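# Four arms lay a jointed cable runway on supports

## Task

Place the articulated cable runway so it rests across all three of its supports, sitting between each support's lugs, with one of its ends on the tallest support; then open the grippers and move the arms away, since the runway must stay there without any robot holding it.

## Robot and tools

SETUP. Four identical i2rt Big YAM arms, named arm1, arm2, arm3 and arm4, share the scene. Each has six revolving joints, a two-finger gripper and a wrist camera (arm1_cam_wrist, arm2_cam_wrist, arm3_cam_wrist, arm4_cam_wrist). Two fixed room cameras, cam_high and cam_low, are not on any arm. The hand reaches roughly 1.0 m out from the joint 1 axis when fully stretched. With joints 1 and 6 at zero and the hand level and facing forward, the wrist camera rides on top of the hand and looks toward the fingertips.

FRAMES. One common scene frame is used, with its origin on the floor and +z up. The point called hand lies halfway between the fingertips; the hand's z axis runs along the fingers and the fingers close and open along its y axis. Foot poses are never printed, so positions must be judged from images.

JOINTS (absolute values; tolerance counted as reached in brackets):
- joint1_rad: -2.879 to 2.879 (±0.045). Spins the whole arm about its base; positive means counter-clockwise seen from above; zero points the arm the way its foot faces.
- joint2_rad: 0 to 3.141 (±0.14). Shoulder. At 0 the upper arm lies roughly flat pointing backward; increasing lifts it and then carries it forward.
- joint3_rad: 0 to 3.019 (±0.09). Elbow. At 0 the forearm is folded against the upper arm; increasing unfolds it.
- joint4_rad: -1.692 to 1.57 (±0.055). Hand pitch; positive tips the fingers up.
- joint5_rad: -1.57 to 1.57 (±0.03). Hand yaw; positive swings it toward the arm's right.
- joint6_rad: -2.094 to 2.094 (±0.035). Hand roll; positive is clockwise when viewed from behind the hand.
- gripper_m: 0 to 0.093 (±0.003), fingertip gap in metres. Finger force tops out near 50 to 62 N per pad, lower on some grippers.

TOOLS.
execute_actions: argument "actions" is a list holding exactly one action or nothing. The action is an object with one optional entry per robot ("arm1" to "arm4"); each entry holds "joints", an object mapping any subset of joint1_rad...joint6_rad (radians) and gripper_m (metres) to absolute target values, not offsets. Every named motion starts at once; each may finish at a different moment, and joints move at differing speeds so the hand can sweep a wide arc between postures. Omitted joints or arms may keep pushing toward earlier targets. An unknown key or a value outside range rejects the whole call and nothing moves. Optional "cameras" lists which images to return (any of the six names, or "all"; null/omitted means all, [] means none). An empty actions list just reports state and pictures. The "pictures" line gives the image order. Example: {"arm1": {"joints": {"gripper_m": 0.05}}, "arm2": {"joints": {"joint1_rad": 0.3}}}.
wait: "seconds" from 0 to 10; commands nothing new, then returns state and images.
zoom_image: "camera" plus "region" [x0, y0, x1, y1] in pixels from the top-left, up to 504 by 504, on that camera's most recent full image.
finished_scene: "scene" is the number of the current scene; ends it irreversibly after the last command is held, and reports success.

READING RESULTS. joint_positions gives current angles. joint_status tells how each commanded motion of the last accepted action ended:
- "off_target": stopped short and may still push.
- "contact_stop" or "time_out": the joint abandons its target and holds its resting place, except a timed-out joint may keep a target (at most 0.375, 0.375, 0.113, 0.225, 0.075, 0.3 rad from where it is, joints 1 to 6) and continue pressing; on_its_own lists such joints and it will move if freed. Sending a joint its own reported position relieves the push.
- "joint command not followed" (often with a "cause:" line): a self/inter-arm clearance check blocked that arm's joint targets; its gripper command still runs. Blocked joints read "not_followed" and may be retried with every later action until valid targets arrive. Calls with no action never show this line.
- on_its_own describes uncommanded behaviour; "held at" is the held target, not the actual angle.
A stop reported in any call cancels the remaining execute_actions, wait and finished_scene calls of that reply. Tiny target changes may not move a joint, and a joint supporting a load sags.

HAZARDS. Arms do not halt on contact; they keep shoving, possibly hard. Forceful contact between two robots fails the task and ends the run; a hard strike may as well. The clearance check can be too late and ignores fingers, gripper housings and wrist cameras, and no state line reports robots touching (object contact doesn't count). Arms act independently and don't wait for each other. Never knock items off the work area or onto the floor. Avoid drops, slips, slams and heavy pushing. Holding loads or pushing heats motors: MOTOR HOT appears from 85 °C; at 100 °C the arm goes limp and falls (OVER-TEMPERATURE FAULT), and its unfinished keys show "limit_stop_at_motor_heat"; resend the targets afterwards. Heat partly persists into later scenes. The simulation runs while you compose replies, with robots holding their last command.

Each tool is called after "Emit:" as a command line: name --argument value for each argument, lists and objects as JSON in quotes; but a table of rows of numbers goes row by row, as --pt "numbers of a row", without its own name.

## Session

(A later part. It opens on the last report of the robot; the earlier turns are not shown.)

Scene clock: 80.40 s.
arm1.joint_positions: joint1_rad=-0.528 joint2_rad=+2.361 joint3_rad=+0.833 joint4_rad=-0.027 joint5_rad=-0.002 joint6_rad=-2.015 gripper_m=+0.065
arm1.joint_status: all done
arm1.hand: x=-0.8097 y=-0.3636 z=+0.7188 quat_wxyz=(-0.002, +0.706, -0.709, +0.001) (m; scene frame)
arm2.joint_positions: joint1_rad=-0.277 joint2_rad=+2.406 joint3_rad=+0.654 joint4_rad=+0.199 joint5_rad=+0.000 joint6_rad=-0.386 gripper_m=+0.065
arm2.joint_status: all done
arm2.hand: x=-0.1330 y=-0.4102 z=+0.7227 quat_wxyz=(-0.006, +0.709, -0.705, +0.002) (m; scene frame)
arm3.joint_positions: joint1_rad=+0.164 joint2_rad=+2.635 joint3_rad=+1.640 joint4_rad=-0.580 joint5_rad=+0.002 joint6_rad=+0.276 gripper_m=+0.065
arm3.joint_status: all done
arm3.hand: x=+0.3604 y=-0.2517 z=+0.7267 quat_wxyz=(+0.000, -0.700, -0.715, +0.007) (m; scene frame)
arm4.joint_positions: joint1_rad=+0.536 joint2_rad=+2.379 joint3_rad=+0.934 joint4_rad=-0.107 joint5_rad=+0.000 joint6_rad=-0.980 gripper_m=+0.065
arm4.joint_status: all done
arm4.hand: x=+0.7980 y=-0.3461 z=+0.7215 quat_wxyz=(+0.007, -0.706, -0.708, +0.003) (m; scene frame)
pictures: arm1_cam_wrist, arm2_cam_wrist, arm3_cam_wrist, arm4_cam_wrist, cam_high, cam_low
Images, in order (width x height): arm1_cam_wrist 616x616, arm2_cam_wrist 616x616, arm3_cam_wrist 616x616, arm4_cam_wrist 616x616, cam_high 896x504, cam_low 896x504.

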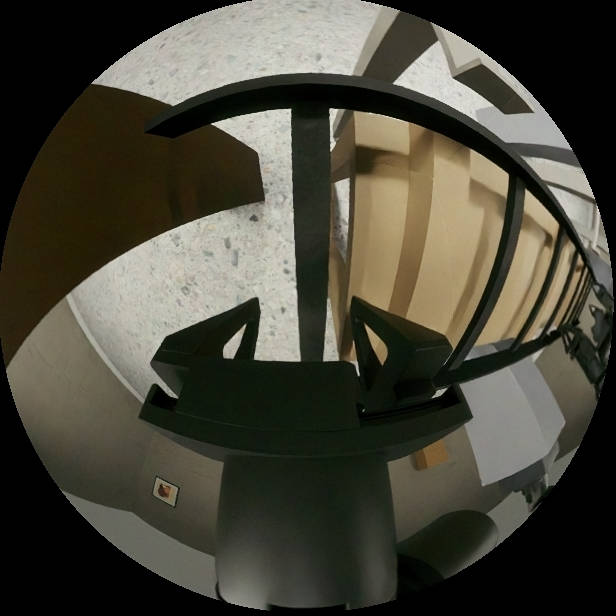

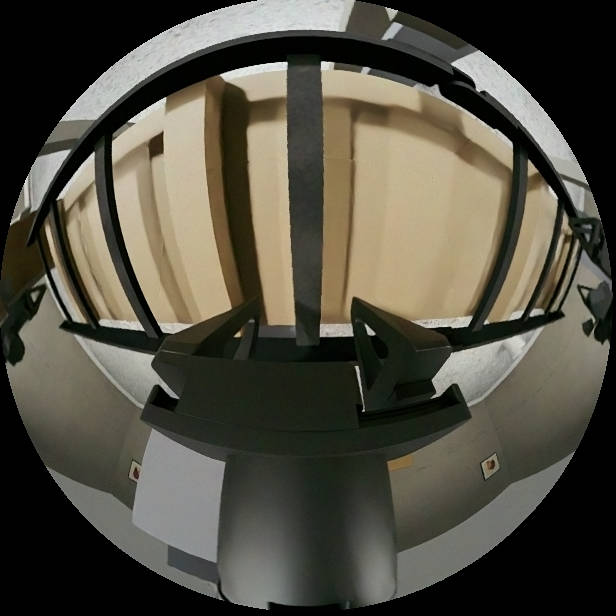

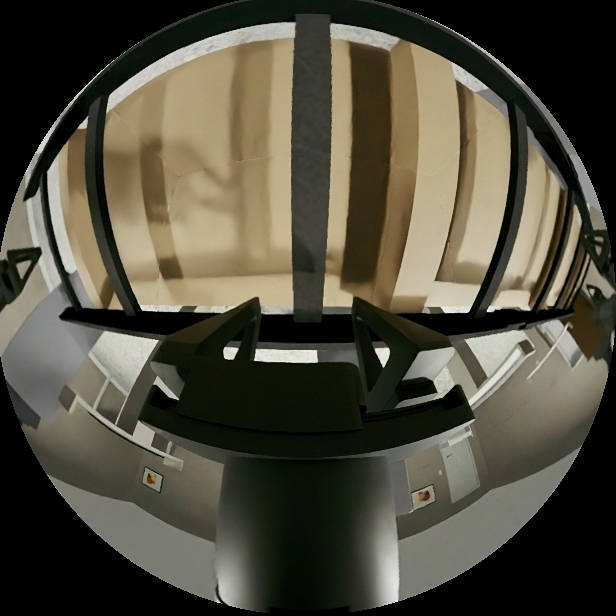

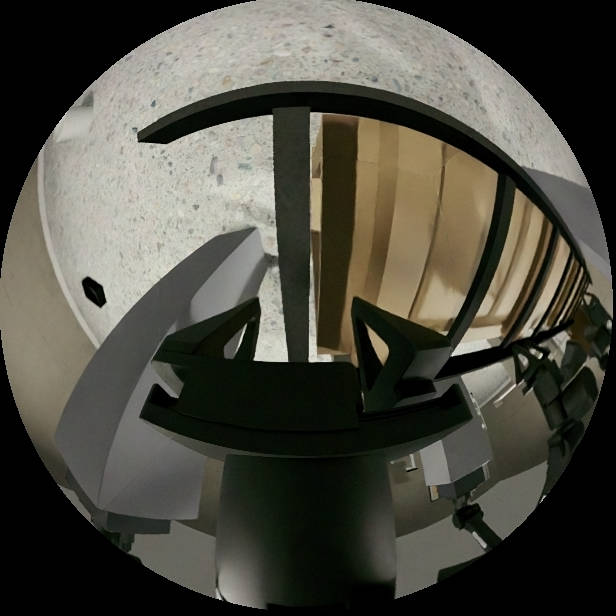

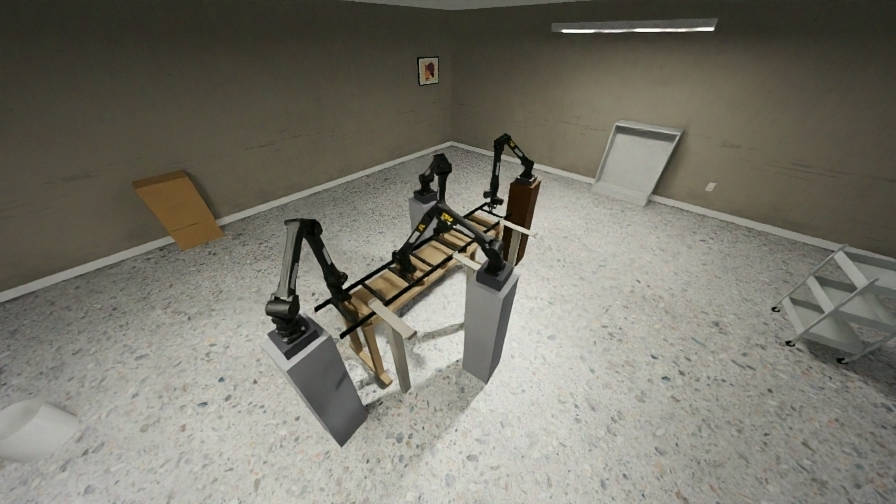

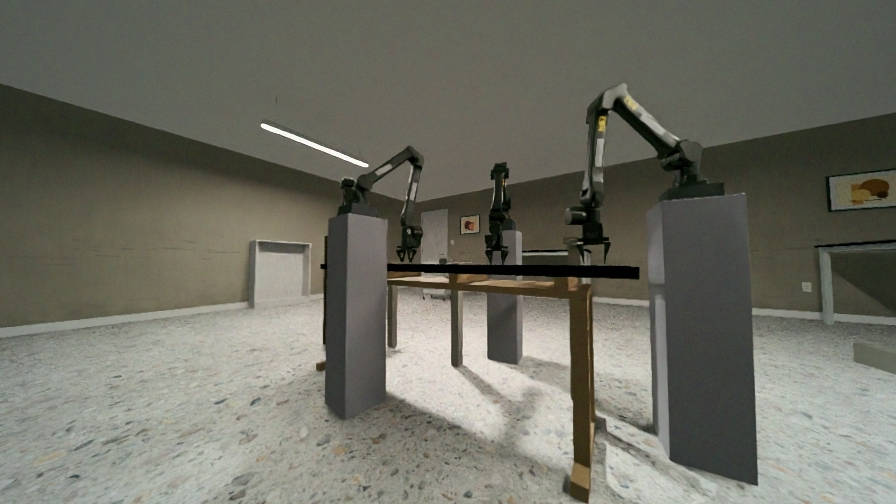

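Emit:
execute_actions --actions '[{"arm1":{"joints":{"joint1_rad":-0.512,"joint2_rad":2.492,"joint3_rad":0.896,"joint4_rad":0.056}},"arm2":{"joints":{"joint2_rad":2.568,"joint3_rad":0.731,"joint4_rad":0.288}},"arm3":{"joints":{"joint1_rad":0.145,"joint2_rad":2.762,"joint3_rad":1.748,"joint4_rad":-0.538}},"arm4":{"joints":{"joint1_rad":0.566,"joint2_rad":2.518,"joint3_rad":0.985,"joint4_rad":-0.023,"gripper_m":0.055}}}]'

Scene clock: 92.27 s.
arm1.joint_positions: joint1_rad=-0.525 joint2_rad=+2.499 joint3_rad=+0.897 joint4_rad=+0.048 joint5_rad=-0.002 joint6_rad=-2.015 gripper_m=+0.065
arm1.joint_status: all done
arm1.hand: x=-0.8109 y=-0.3619 z=+0.6730 quat_wxyz=(-0.002, +0.707, -0.707, +0.001) (m; scene frame)
arm2.joint_positions: joint1_rad=-0.277 joint2_rad=+2.561 joint3_rad=+0.736 joint4_rad=+0.279 joint5_rad=+0.000 joint6_rad=-0.386 gripper_m=+0.065
arm2.joint_status: all done
arm2.hand: x=-0.1321 y=-0.4090 z=+0.6759 quat_wxyz=(-0.009, +0.710, -0.705, +0.001) (m; scene frame)
arm3.joint_positions: joint1_rad=+0.160 joint2_rad=+2.760 joint3_rad=+1.727 joint4_rad=-0.544 joint5_rad=+0.002 joint6_rad=+0.276 gripper_m=+0.065
arm3.joint_status: all done
arm3.hand: x=+0.3574 y=-0.2523 z=+0.6720 quat_wxyz=(+0.001, -0.701, -0.713, +0.007) (m; scene frame)
arm4.joint_positions: joint1_rad=+0.555 joint2_rad=+2.478 joint3_rad=+0.990 joint4_rad=-0.032 joint5_rad=-0.001 joint6_rad=-0.978 gripper_m=+0.055
arm4.joint_status: all done
arm4.hand: x=+0.7930 y=-0.3588 z=+0.6874 quat_wxyz=(+0.009, -0.699, -0.714, +0.019) (m; scene frame)
pictures: arm1_cam_wrist, arm2_cam_wrist, arm3_cam_wrist, arm4_cam_wrist, cam_high, cam_low
Images, in order (width x height): arm1_cam_wrist 616x616, arm2_cam_wrist 616x616, arm3_cam_wrist 616x616, arm4_cam_wrist 616x616, cam_high 896x504, cam_low 896x504.

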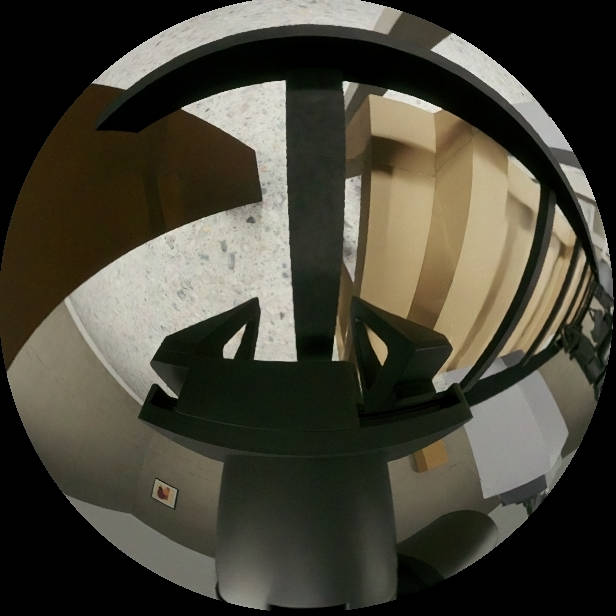

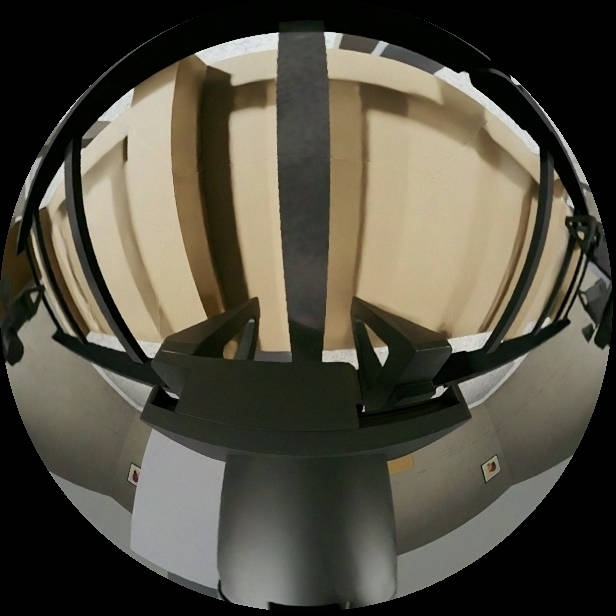

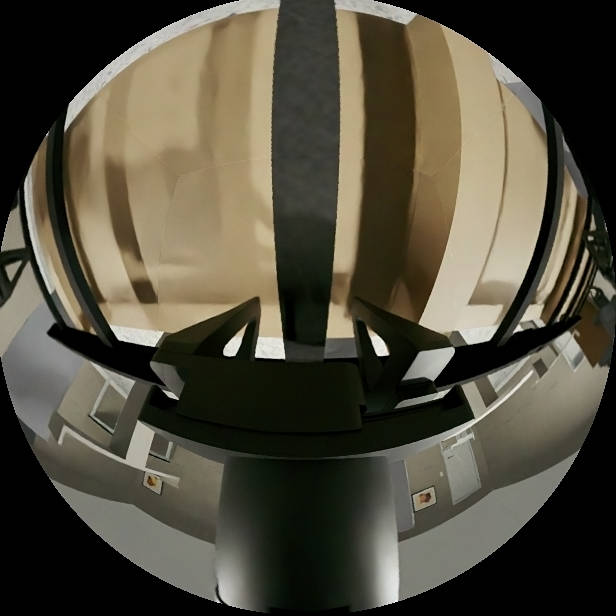

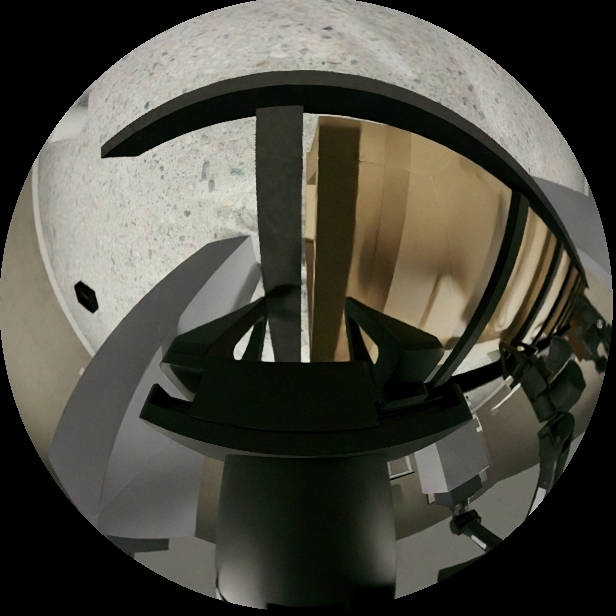

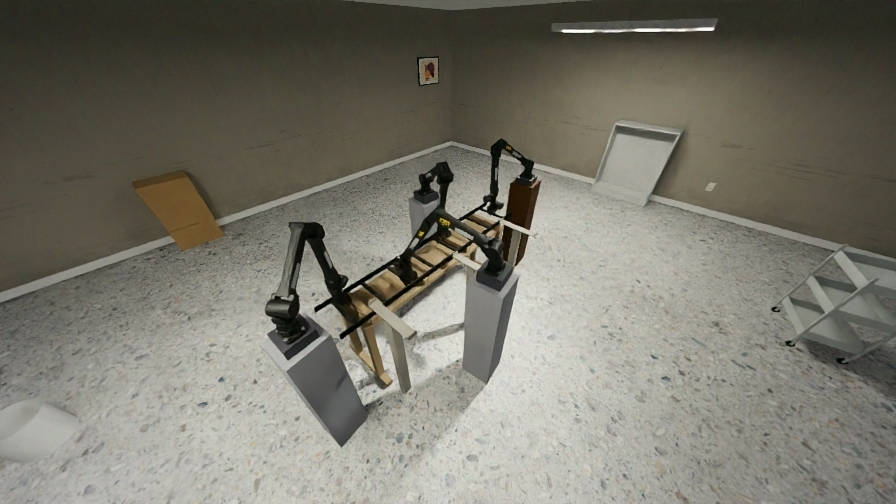

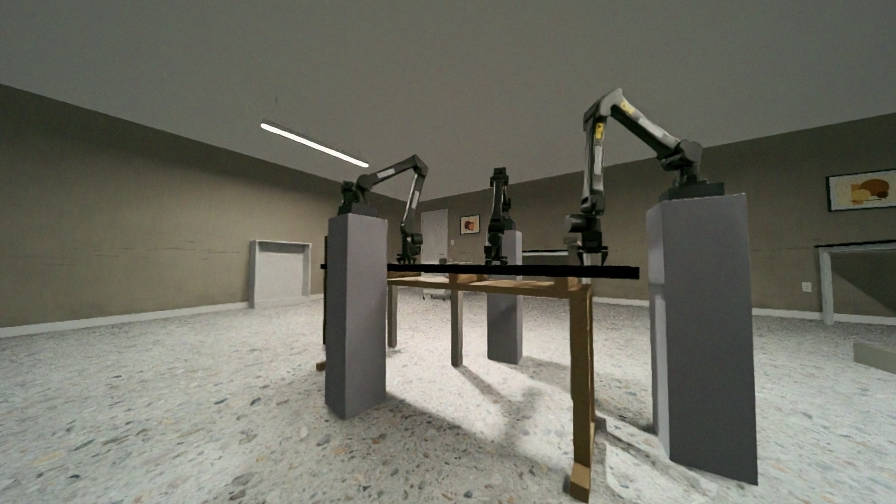

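Emit:
execute_actions --actions '[{"arm2":{"joints":{"joint2_rad":2.59,"joint3_rad":0.735,"joint4_rad":0.30}},"arm4":{"joints":{"joint2_rad":2.40,"joint3_rad":0.92,"joint4_rad":-0.095,"gripper_m":0.065}}}]' --cameras '["arm4_cam_wrist","arm2_cam_wrist"]'

Scene clock: 97.97 s.
arm1.joint_positions: joint1_rad=-0.525 joint2_rad=+2.499 joint3_rad=+0.897 joint4_rad=+0.048 joint5_rad=-0.002 joint6_rad=-2.015 gripper_m=+0.065
arm1.joint_status: not commanded
arm1.hand: x=-0.8109 y=-0.3619 z=+0.6730 quat_wxyz=(-0.002, +0.707, -0.707, +0.001) (m; scene frame)
arm2.joint_positions: joint1_rad=-0.277 joint2_rad=+2.567 joint3_rad=+0.736 joint4_rad=+0.286 joint5_rad=+0.000 joint6_rad=-0.386 gripper_m=+0.065
arm2.joint_status: all done
arm2.hand: x=-0.1324 y=-0.4098 z=+0.6744 quat_wxyz=(-0.010, +0.709, -0.705, +0.001) (m; scene frame)
arm3.joint_positions: joint1_rad=+0.160 joint2_rad=+2.760 joint3_rad=+1.727 joint4_rad=-0.544 joint5_rad=+0.002 joint6_rad=+0.276 gripper_m=+0.065
arm3.joint_status: not commanded
arm3.hand: x=+0.3574 y=-0.2523 z=+0.6720 quat_wxyz=(+0.001, -0.701, -0.713, +0.007) (m; scene frame)
arm4.joint_positions: joint1_rad=+0.556 joint2_rad=+2.397 joint3_rad=+0.918 joint4_rad=-0.085 joint5_rad=+0.002 joint6_rad=-0.978 gripper_m=+0.065
arm4.joint_status: all done
arm4.hand: x=+0.8118 y=-0.3456 z=+0.7144 quat_wxyz=(+0.006, -0.700, -0.715, -0.003) (m; scene frame)
pictures: arm2_cam_wrist, arm4_cam_wrist
Images, in order (width x height): arm2_cam_wrist 616x616, arm4_cam_wrist 616x616.

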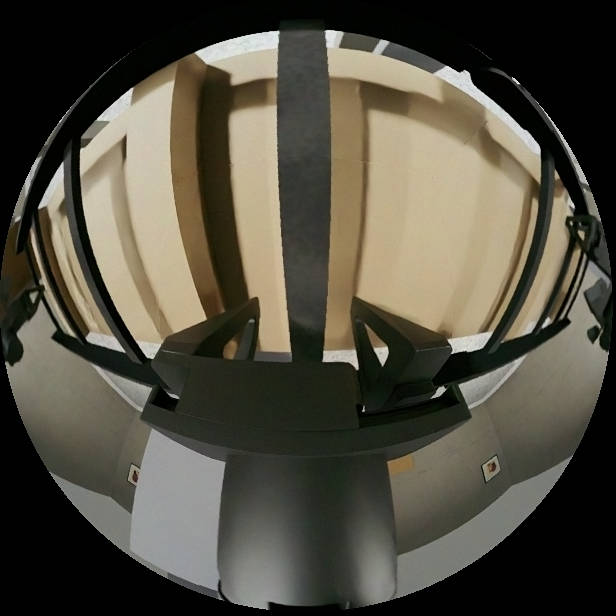

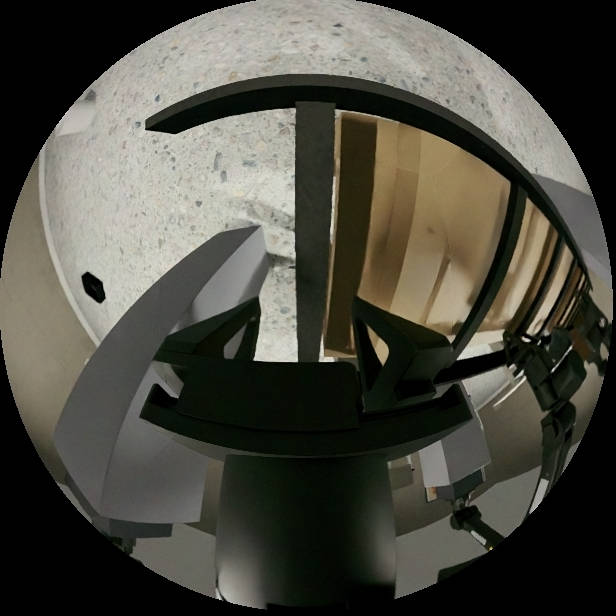

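Emit:
zoom_image --camera "arm2_cam_wrist" --region '[200, 260, 400, 380]'

Emit:
execute_actions --actions '[{"arm2":{"joints":{"joint2_rad":2.56,"gripper_m":0.04}},"arm4":{"joints":{"joint2_rad":2.525,"joint3_rad":0.985,"joint4_rad":-0.023,"joint1_rad":0.56}}}]' --cameras '["arm4_cam_wrist","arm2_cam_wrist","cam_high","cam_low"]'

Emit:
zoom_image --camera "cam_high" --region '[400, 170, 520, 270]'

Emit:
zoom_image --camera "cam_low" --region '[450, 200, 550, 290]'

Region (200, 260, 400, 380) of arm2_cam_wrist's 616x616 image, scaled by 2.520, with more detail than that image has; it fills the top 302 rows of this view, and the rest is white.

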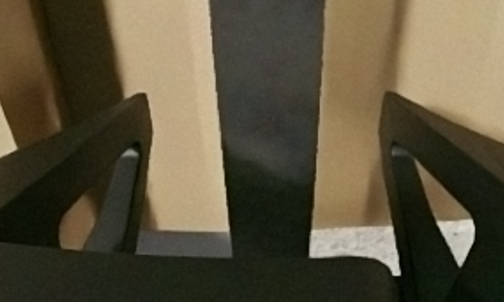

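Scene clock: 106.03 s.
arm1.joint_positions: joint1_rad=-0.525 joint2_rad=+2.499 joint3_rad=+0.897 joint4_rad=+0.048 joint5_rad=-0.002 joint6_rad=-2.015 gripper_m=+0.065
arm1.joint_status: not commanded
arm1.hand: x=-0.8109 y=-0.3619 z=+0.6730 quat_wxyz=(-0.002, +0.707, -0.707, +0.001) (m; scene frame)
arm2.joint_positions: joint1_rad=-0.277 joint2_rad=+2.567 joint3_rad=+0.736 joint4_rad=+0.286 joint5_rad=+0.000 joint6_rad=-0.386 gripper_m=+0.040
arm2.joint_status: all done
arm2.hand: x=-0.1324 y=-0.4098 z=+0.6744 quat_wxyz=(-0.010, +0.709, -0.705, +0.001) (m; scene frame)
arm3.joint_positions: joint1_rad=+0.160 joint2_rad=+2.760 joint3_rad=+1.727 joint4_rad=-0.544 joint5_rad=+0.002 joint6_rad=+0.276 gripper_m=+0.065
arm3.joint_status: not commanded
arm3.hand: x=+0.3574 y=-0.2523 z=+0.6720 quat_wxyz=(+0.001, -0.701, -0.713, +0.007) (m; scene frame)
arm4.joint_positions: joint1_rad=+0.556 joint2_rad=+2.518 joint3_rad=+0.984 joint4_rad=-0.034 joint5_rad=+0.002 joint6_rad=-0.978 gripper_m=+0.065
arm4.joint_status: all done
arm4.hand: x=+0.8114 y=-0.3452 z=+0.6725 quat_wxyz=(+0.006, -0.700, -0.715, -0.005) (m; scene frame)
pictures: arm2_cam_wrist, arm4_cam_wrist, cam_high, cam_low
Images, in order (width x height): arm2_cam_wrist 616x616, arm4_cam_wrist 616x616, cam_high 896x504, cam_low 896x504.

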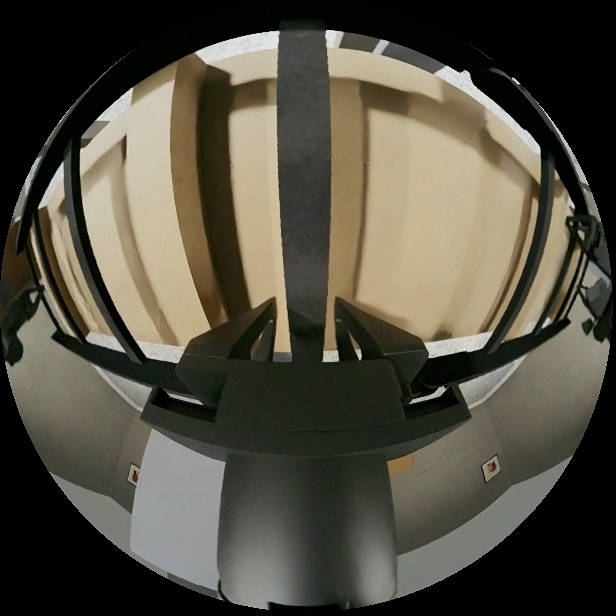

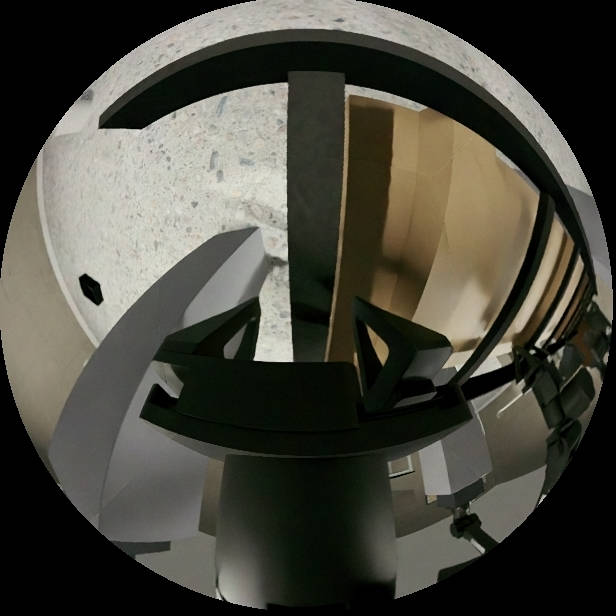

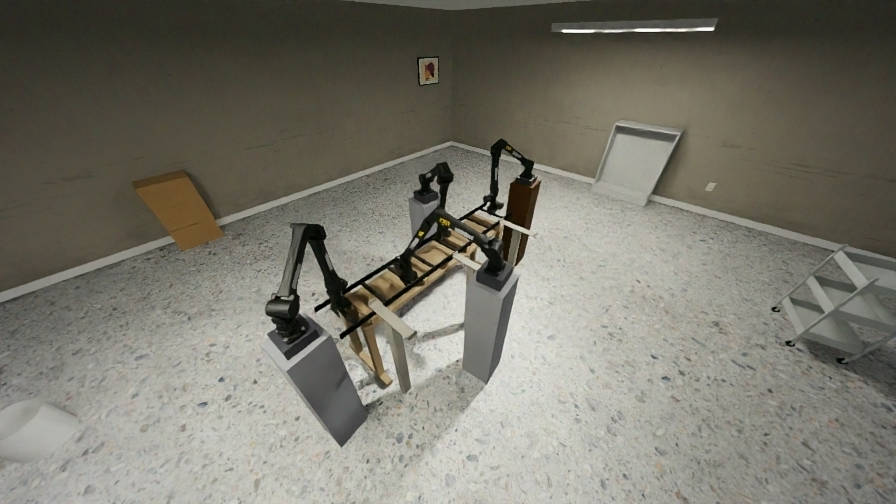

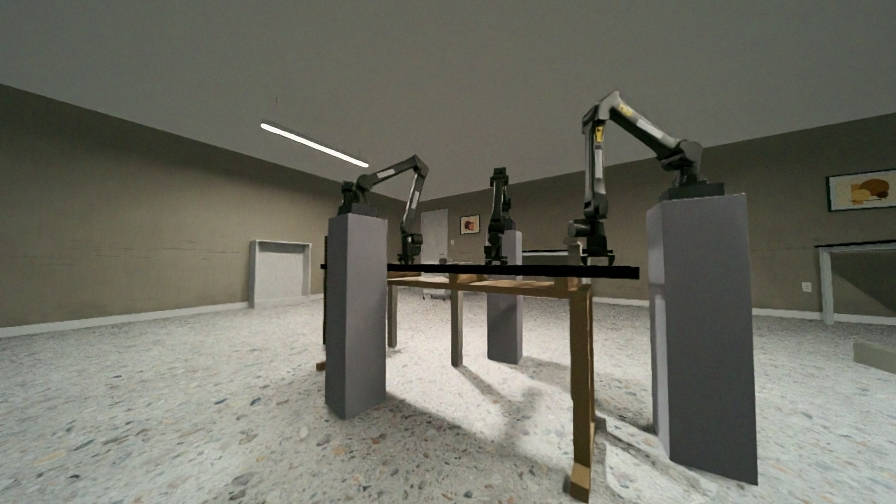

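Region (400, 170, 520, 270) of cam_high's 896x504 image, scaled by 4.200, with more detail than that image has.

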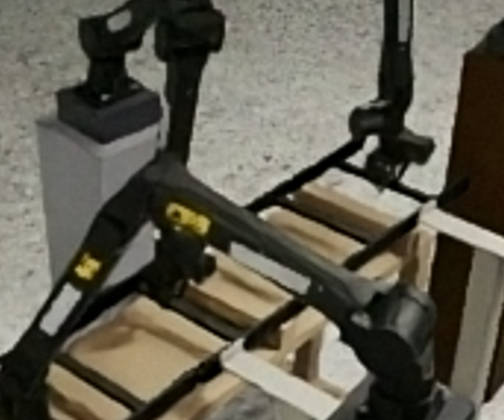

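Region (450, 200, 550, 290) of cam_low's 896x504 image, scaled by 5.040, with more detail than that image has; it fills the top 454 rows of this view, and the rest is white.

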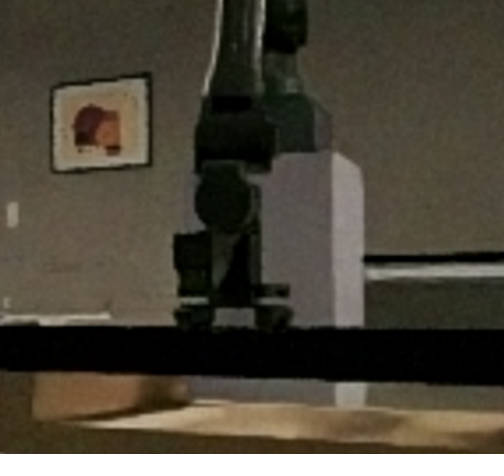

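Emit:
execute_actions --actions '[{"arm2":{"joints":{"joint1_rad":-0.245,"joint2_rad":2.58,"joint3_rad":0.785,"joint4_rad":0.235,"gripper_m":0.05}},"arm1":{"joints":{"joint2_rad":2.505,"gripper_m":0.04}},"arm3":{"joints":{"gripper_m":0.04}},"arm4":{"joints":{"joint2_rad":2.54,"gripper_m":0.045}}}]' --cameras '["arm4_cam_wrist","arm2_cam_wrist"]'

Scene clock: 110.60 s.
arm1.joint_positions: joint1_rad=-0.525 joint2_rad=+2.499 joint3_rad=+0.897 joint4_rad=+0.048 joint5_rad=-0.002 joint6_rad=-2.015 gripper_m=+0.040
arm1.joint_status: all done
arm1.hand: x=-0.8109 y=-0.3619 z=+0.6730 quat_wxyz=(-0.002, +0.707, -0.707, +0.001) (m; scene frame)
arm2.joint_positions: joint1_rad=-0.254 joint2_rad=+2.567 joint3_rad=+0.785 joint4_rad=+0.248 joint5_rad=+0.000 joint6_rad=-0.386 gripper_m=+0.050
arm2.joint_status: all done
arm2.hand: x=-0.1313 y=-0.3876 z=+0.6698 quat_wxyz=(-0.015, +0.718, -0.696, -0.002) (m; scene frame)
arm3.joint_positions: joint1_rad=+0.160 joint2_rad=+2.760 joint3_rad=+1.727 joint4_rad=-0.544 joint5_rad=+0.002 joint6_rad=+0.276 gripper_m=+0.040
arm3.joint_status: all done
arm3.hand: x=+0.3574 y=-0.2523 z=+0.6720 quat_wxyz=(+0.001, -0.701, -0.713, +0.007) (m; scene frame)
arm4.joint_positions: joint1_rad=+0.556 joint2_rad=+2.518 joint3_rad=+0.984 joint4_rad=-0.034 joint5_rad=+0.002 joint6_rad=-0.978 gripper_m=+0.045
arm4.joint_status: all done
arm4.hand: x=+0.8114 y=-0.3452 z=+0.6725 quat_wxyz=(+0.006, -0.700, -0.715, -0.005) (m; scene frame)
pictures: arm2_cam_wrist, arm4_cam_wrist
Images, in order (width x height): arm2_cam_wrist 616x616, arm4_cam_wrist 616x616.

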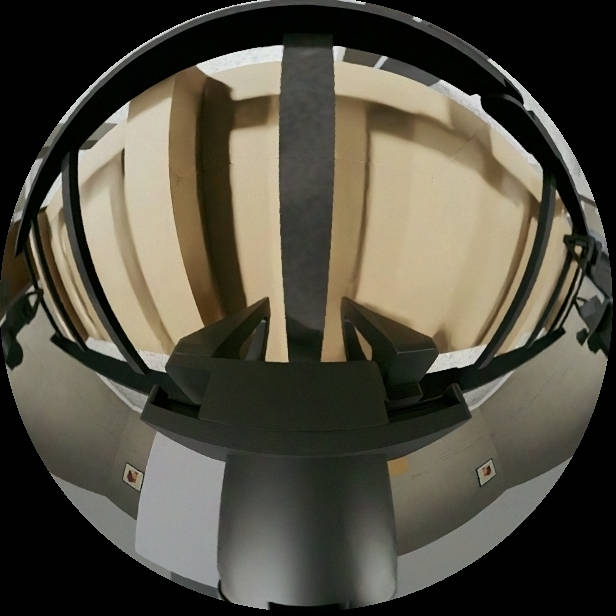

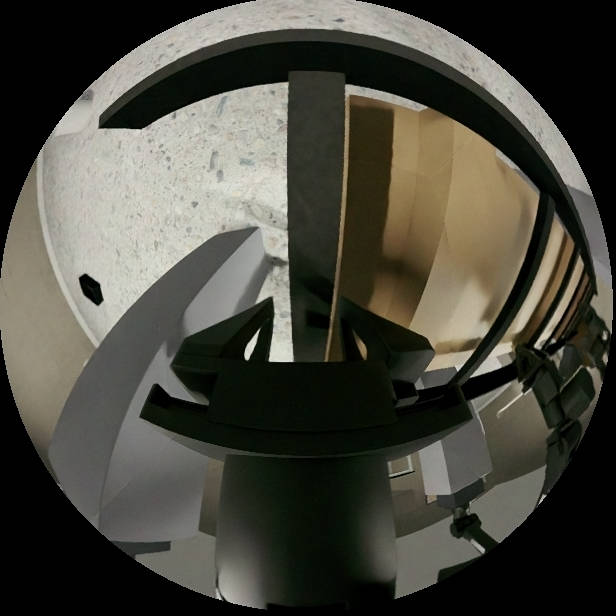

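Emit:
execute_actions --actions '[{"arm2":{"joints":{"joint2_rad":2.605,"joint4_rad":0.275,"joint6_rad":-0.36}},"arm1":{"joints":{"joint2_rad":2.525,"joint3_rad":0.915,"joint4_rad":0.06}},"arm4":{"joints":{"joint2_rad":2.555,"joint4_rad":0.0}}}]' --cameras '["arm4_cam_wrist","arm2_cam_wrist","arm1_cam_wrist"]'

Scene clock: 113.60 s.
arm1.joint_positions: joint1_rad=-0.525 joint2_rad=+2.516 joint3_rad=+0.909 joint4_rad=+0.048 joint5_rad=-0.002 joint6_rad=-2.015 gripper_m=+0.040
arm1.joint_status: all done
arm1.hand: x=-0.8113 y=-0.3615 z=+0.6671 quat_wxyz=(-0.001, +0.707, -0.707, -0.002) (m; scene frame)
arm2.joint_positions: joint1_rad=-0.254 joint2_rad=+2.584 joint3_rad=+0.785 joint4_rad=+0.261 joint5_rad=+0.000 joint6_rad=-0.370 gripper_m=+0.050
arm2.joint_status: all done
arm2.hand: x=-0.1330 y=-0.3923 z=+0.6651 quat_wxyz=(-0.013, +0.712, -0.702, -0.001) (m; scene frame)
arm3.joint_positions: joint1_rad=+0.160 joint2_rad=+2.760 joint3_rad=+1.727 joint4_rad=-0.544 joint5_rad=+0.002 joint6_rad=+0.276 gripper_m=+0.040
arm3.joint_status: not commanded
arm3.hand: x=+0.3574 y=-0.2523 z=+0.6720 quat_wxyz=(+0.001, -0.701, -0.713, +0.007) (m; scene frame)
arm4.joint_positions: joint1_rad=+0.556 joint2_rad=+2.535 joint3_rad=+0.984 joint4_rad=-0.017 joint5_rad=+0.002 joint6_rad=-0.978 gripper_m=+0.045
arm4.joint_status: all done
arm4.hand: x=+0.8144 y=-0.3431 z=+0.6665 quat_wxyz=(+0.006, -0.700, -0.715, -0.004) (m; scene frame)
pictures: arm1_cam_wrist, arm2_cam_wrist, arm4_cam_wrist
Images, in order (width x height): arm1_cam_wrist 616x616, arm2_cam_wrist 616x616, arm4_cam_wrist 616x616.

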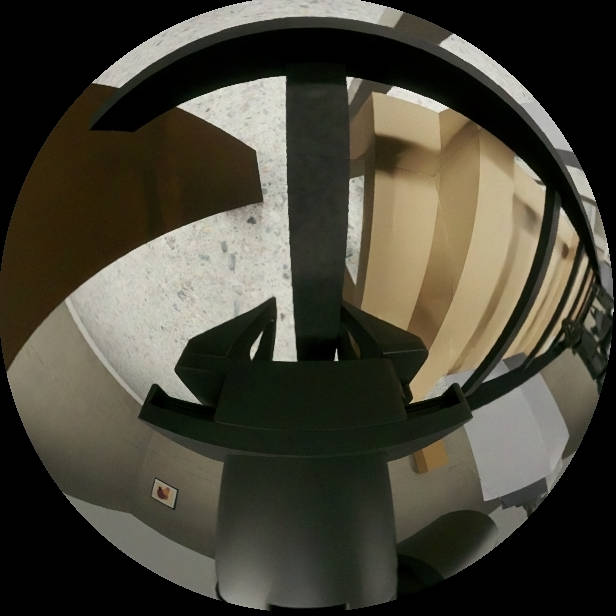

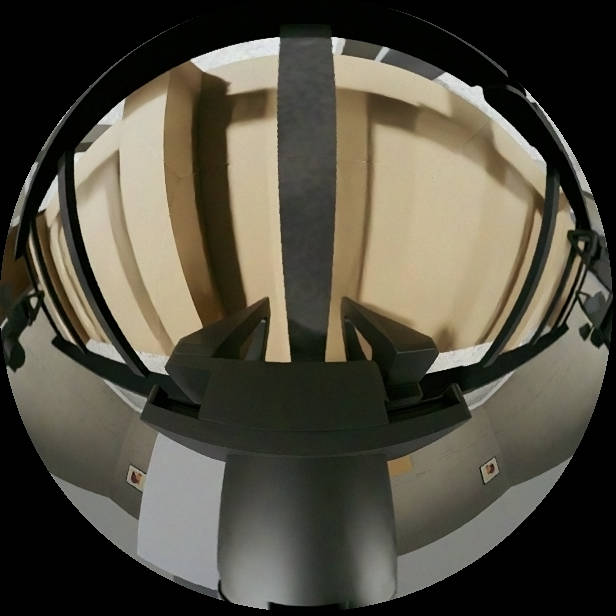

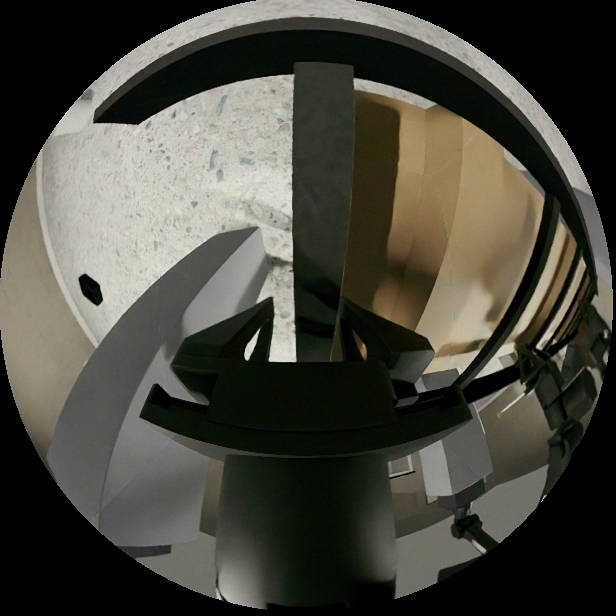

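Emit:
execute_actions --actions '[{"arm1":{"joints":{"gripper_m":0}},"arm2":{"joints":{"gripper_m":0}},"arm3":{"joints":{"gripper_m":0}},"arm4":{"joints":{"gripper_m":0}}}]' --cameras '[]'

Emit:
execute_actions --actions '[{"arm1":{"joints":{"joint1_rad":-0.535,"joint2_rad":2.33,"joint3_rad":0.845,"joint4_rad":-0.03,"joint6_rad":-2.024}},"arm2":{"joints":{"joint1_rad":-0.2625,"joint2_rad":2.36,"joint3_rad":0.70,"joint4_rad":0.17,"joint6_rad":-0.377}},"arm3":{"joints":{"joint1_rad":0.156,"joint2_rad":2.56,"joint3_rad":1.70,"joint4_rad":-0.595}},"arm4":{"joints":{"joint1_rad":0.557,"joint2_rad":2.36,"joint3_rad":0.935,"joint4_rad":-0.105,"joint6_rad":-0.967}}}]'

Scene clock: 150.70 s.
arm1.joint_positions: joint1_rad=-0.521 joint2_rad=+2.516 joint3_rad=+0.916 joint4_rad=+0.057 joint5_rad=-0.004 joint6_rad=-2.021 gripper_m=+0.025
arm1.joint_status: gripper_m off_target (ended at +0.025, target +0.000)
arm1.hand: x=-0.8044 y=-0.3630 z=+0.6670 quat_wxyz=(-0.005, +0.710, -0.704, +0.006) (m; scene frame)
arm2.joint_positions: joint1_rad=-0.254 joint2_rad=+2.585 joint3_rad=+0.786 joint4_rad=+0.263 joint5_rad=+0.007 joint6_rad=-0.372 gripper_m=+0.024
arm2.joint_status: gripper_m off_target (ended at +0.024, target +0.000)
arm2.hand: x=-0.1316 y=-0.3922 z=+0.6649 quat_wxyz=(-0.015, +0.713, -0.701, +0.002) (m; scene frame)
arm3.joint_positions: joint1_rad=+0.160 joint2_rad=+2.760 joint3_rad=+1.727 joint4_rad=-0.542 joint5_rad=-0.004 joint6_rad=+0.279 gripper_m=+0.025
arm3.joint_status: gripper_m off_target (ended at +0.025, target +0.000)
arm3.hand: x=+0.3585 y=-0.2525 z=+0.6720 quat_wxyz=(-0.001, -0.702, -0.712, +0.004) (m; scene frame)
arm4.joint_positions: joint1_rad=+0.555 joint2_rad=+2.535 joint3_rad=+0.989 joint4_rad=-0.008 joint5_rad=+0.010 joint6_rad=-0.973 gripper_m=+0.025
arm4.joint_status: gripper_m off_target (ended at +0.025, target +0.000)
arm4.hand: x=+0.8088 y=-0.3451 z=+0.6665 quat_wxyz=(+0.011, -0.702, -0.712, +0.002) (m; scene frame)
pictures: none
No camera images: the call's "cameras" was empty. Leave "cameras" out to get every camera's image.

Scene clock: 151.70 s.
arm1.joint_positions: joint1_rad=-0.523 joint2_rad=+2.389 joint3_rad=+0.855 joint4_rad=-0.017 joint5_rad=-0.003 joint6_rad=-2.023 gripper_m=+0.025
arm1.joint_status: all done
arm1.hand: x=-0.8049 y=-0.3634 z=+0.7097 quat_wxyz=(-0.004, +0.710, -0.704, +0.002) (m; scene frame)
arm2.joint_positions: joint1_rad=-0.258 joint2_rad=+2.458 joint3_rad=+0.724 joint4_rad=+0.183 joint5_rad=+0.001 joint6_rad=-0.378 gripper_m=+0.024
arm2.joint_status: all done
arm2.hand: x=-0.1316 y=-0.3921 z=+0.7041 quat_wxyz=(-0.007, +0.713, -0.701, +0.003) (m; scene frame)
arm3.joint_positions: joint1_rad=+0.158 joint2_rad=+2.668 joint3_rad=+1.676 joint4_rad=-0.587 joint5_rad=-0.004 joint6_rad=+0.279 gripper_m=+0.025
arm3.joint_status: all done
arm3.hand: x=+0.3594 y=-0.2561 z=+0.7149 quat_wxyz=(+0.000, -0.703, -0.711, +0.004) (m; scene frame)
arm4.joint_positions: joint1_rad=+0.553 joint2_rad=+2.406 joint3_rad=+0.935 joint4_rad=-0.090 joint5_rad=+0.000 joint6_rad=-0.973 gripper_m=+0.025
arm4.joint_status: all done
arm4.hand: x=+0.8072 y=-0.3478 z=+0.7116 quat_wxyz=(+0.006, -0.703, -0.712, -0.001) (m; scene frame)
pictures: arm1_cam_wrist, arm2_cam_wrist, arm3_cam_wrist, arm4_cam_wrist, cam_high, cam_low
Images, in order (width x height): arm1_cam_wrist 616x616, arm2_cam_wrist 616x616, arm3_cam_wrist 616x616, arm4_cam_wrist 616x616, cam_high 896x504, cam_low 896x504.

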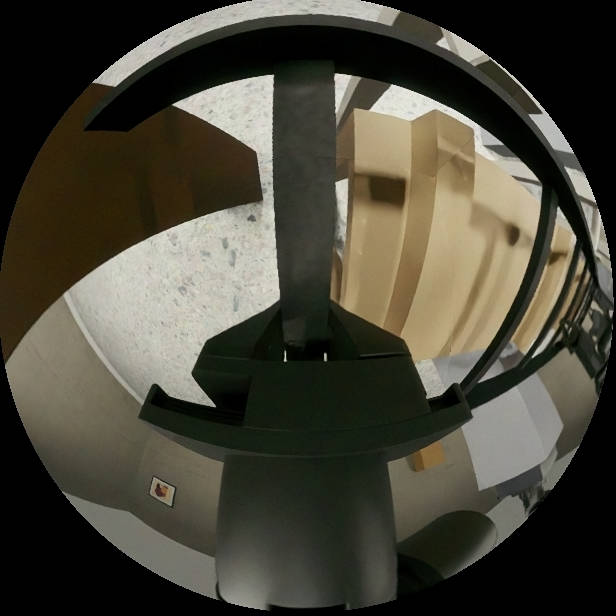

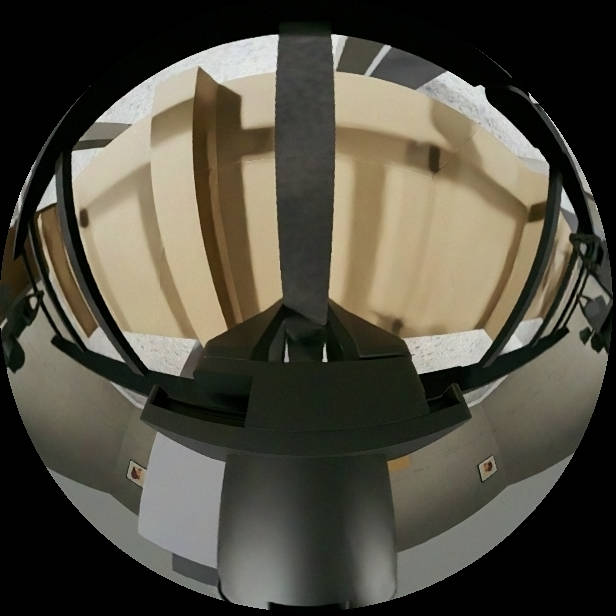

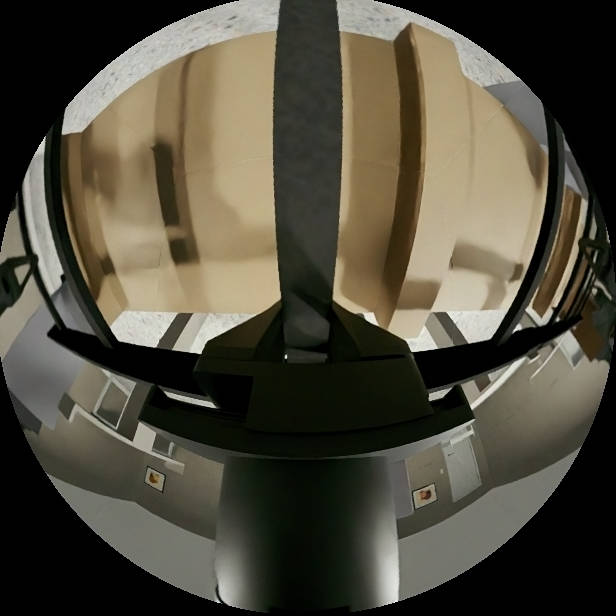

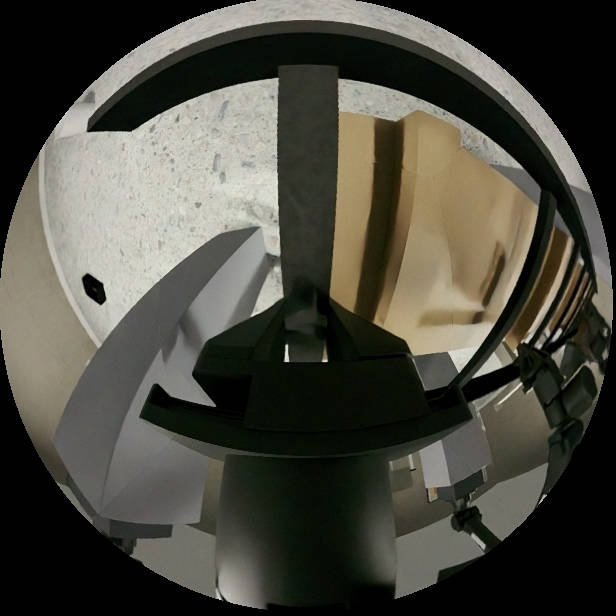

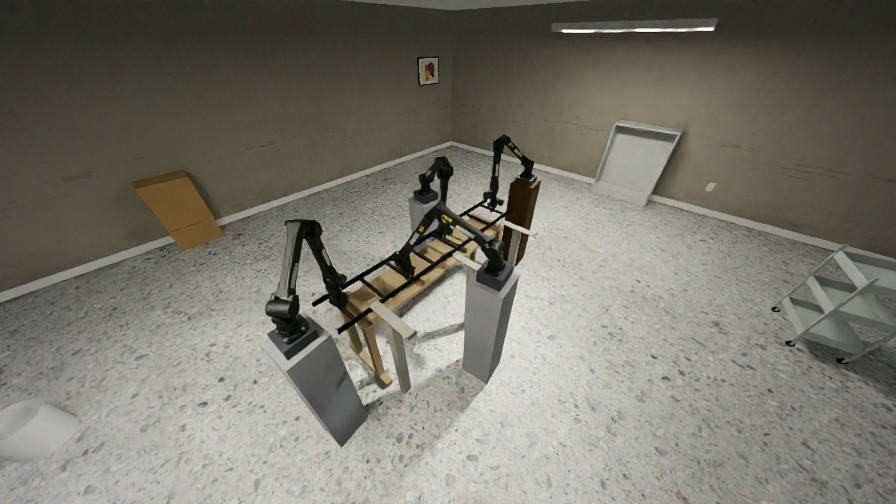

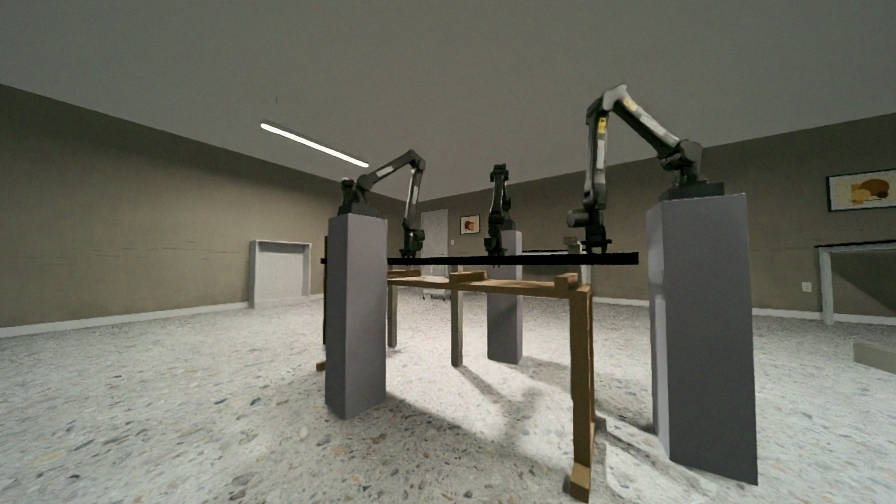

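Emit:
execute_actions --actions '[{"arm1":{"joints":{"joint1_rad":-0.568,"joint2_rad":2.14,"joint3_rad":0.73,"joint4_rad":-0.098,"joint6_rad":-2.05}},"arm2":{"joints":{"joint1_rad":-0.19,"joint2_rad":2.135,"joint3_rad":0.59,"joint4_rad":0.066,"joint6_rad":-0.31}},"arm3":{"joints":{"joint1_rad":0.10,"joint2_rad":2.385,"joint3_rad":1.57,"joint4_rad":-0.625,"joint5_rad":-0.06,"joint6_rad":0.225}},"arm4":{"joints":{"joint1_rad":0.505,"joint2_rad":2.09,"joint3_rad":0.916,"joint4_rad":-0.41,"joint5_rad":-0.035,"joint6_rad":-1.015}}}]' --cameras '["cam_high","cam_low"]'

Scene clock: 160.30 s.
arm1.joint_positions: joint1_rad=-0.561 joint2_rad=+2.191 joint3_rad=+0.727 joint4_rad=-0.087 joint5_rad=+0.002 joint6_rad=-2.059 gripper_m=+0.025
arm1.joint_status: all done
arm1.hand: x=-0.8292 y=-0.3676 z=+0.7712 quat_wxyz=(-0.001, +0.709, -0.705, +0.003) (m; scene frame)
arm2.joint_positions: joint1_rad=-0.186 joint2_rad=+2.225 joint3_rad=+0.599 joint4_rad=+0.076 joint5_rad=+0.010 joint6_rad=-0.309 gripper_m=+0.024
arm2.joint_status: all done
arm2.hand: x=-0.1539 y=-0.3948 z=+0.7722 quat_wxyz=(-0.010, +0.714, -0.700, +0.005) (m; scene frame)
arm3.joint_positions: joint1_rad=+0.105 joint2_rad=+2.473 joint3_rad=+1.543 joint4_rad=-0.626 joint5_rad=-0.054 joint6_rad=+0.226 gripper_m=+0.025
arm3.joint_status: all done
arm3.hand: x=+0.3368 y=-0.2574 z=+0.7981 quat_wxyz=(-0.023, -0.702, -0.711, -0.012) (m; scene frame)
arm4.joint_positions: joint1_rad=+0.508 joint2_rad=+2.123 joint3_rad=+0.913 joint4_rad=-0.384 joint5_rad=-0.033 joint6_rad=-1.019 gripper_m=+0.025
arm4.joint_status: all done
arm4.hand: x=+0.7841 y=-0.3501 z=+0.8178 quat_wxyz=(-0.014, -0.702, -0.712, -0.013) (m; scene frame)
pictures: cam_high, cam_low
Images, in order (width x height): cam_high 896x504, cam_low 896x504.

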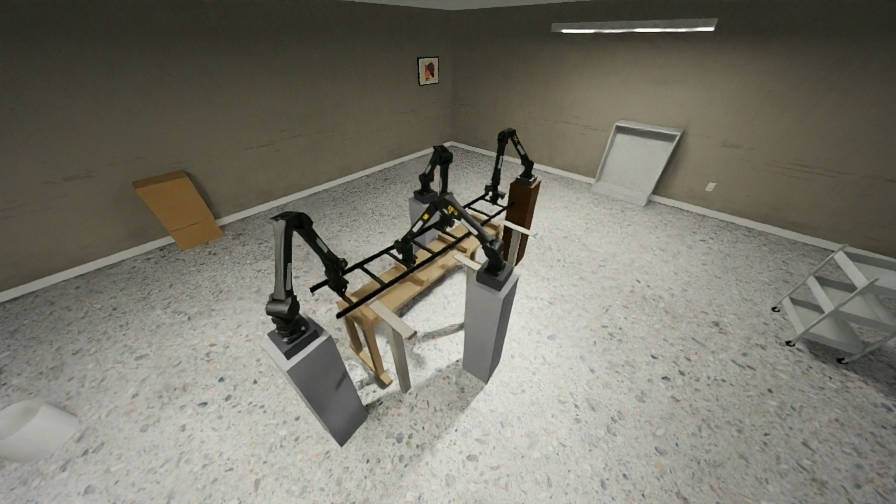

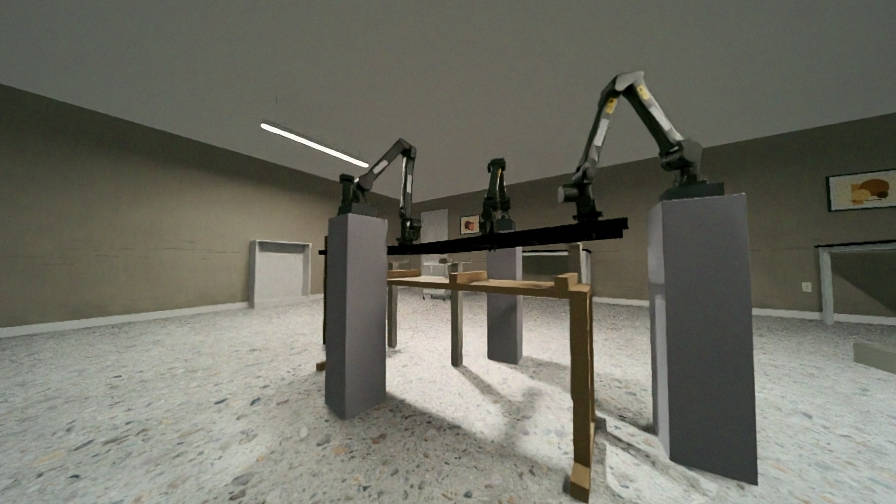

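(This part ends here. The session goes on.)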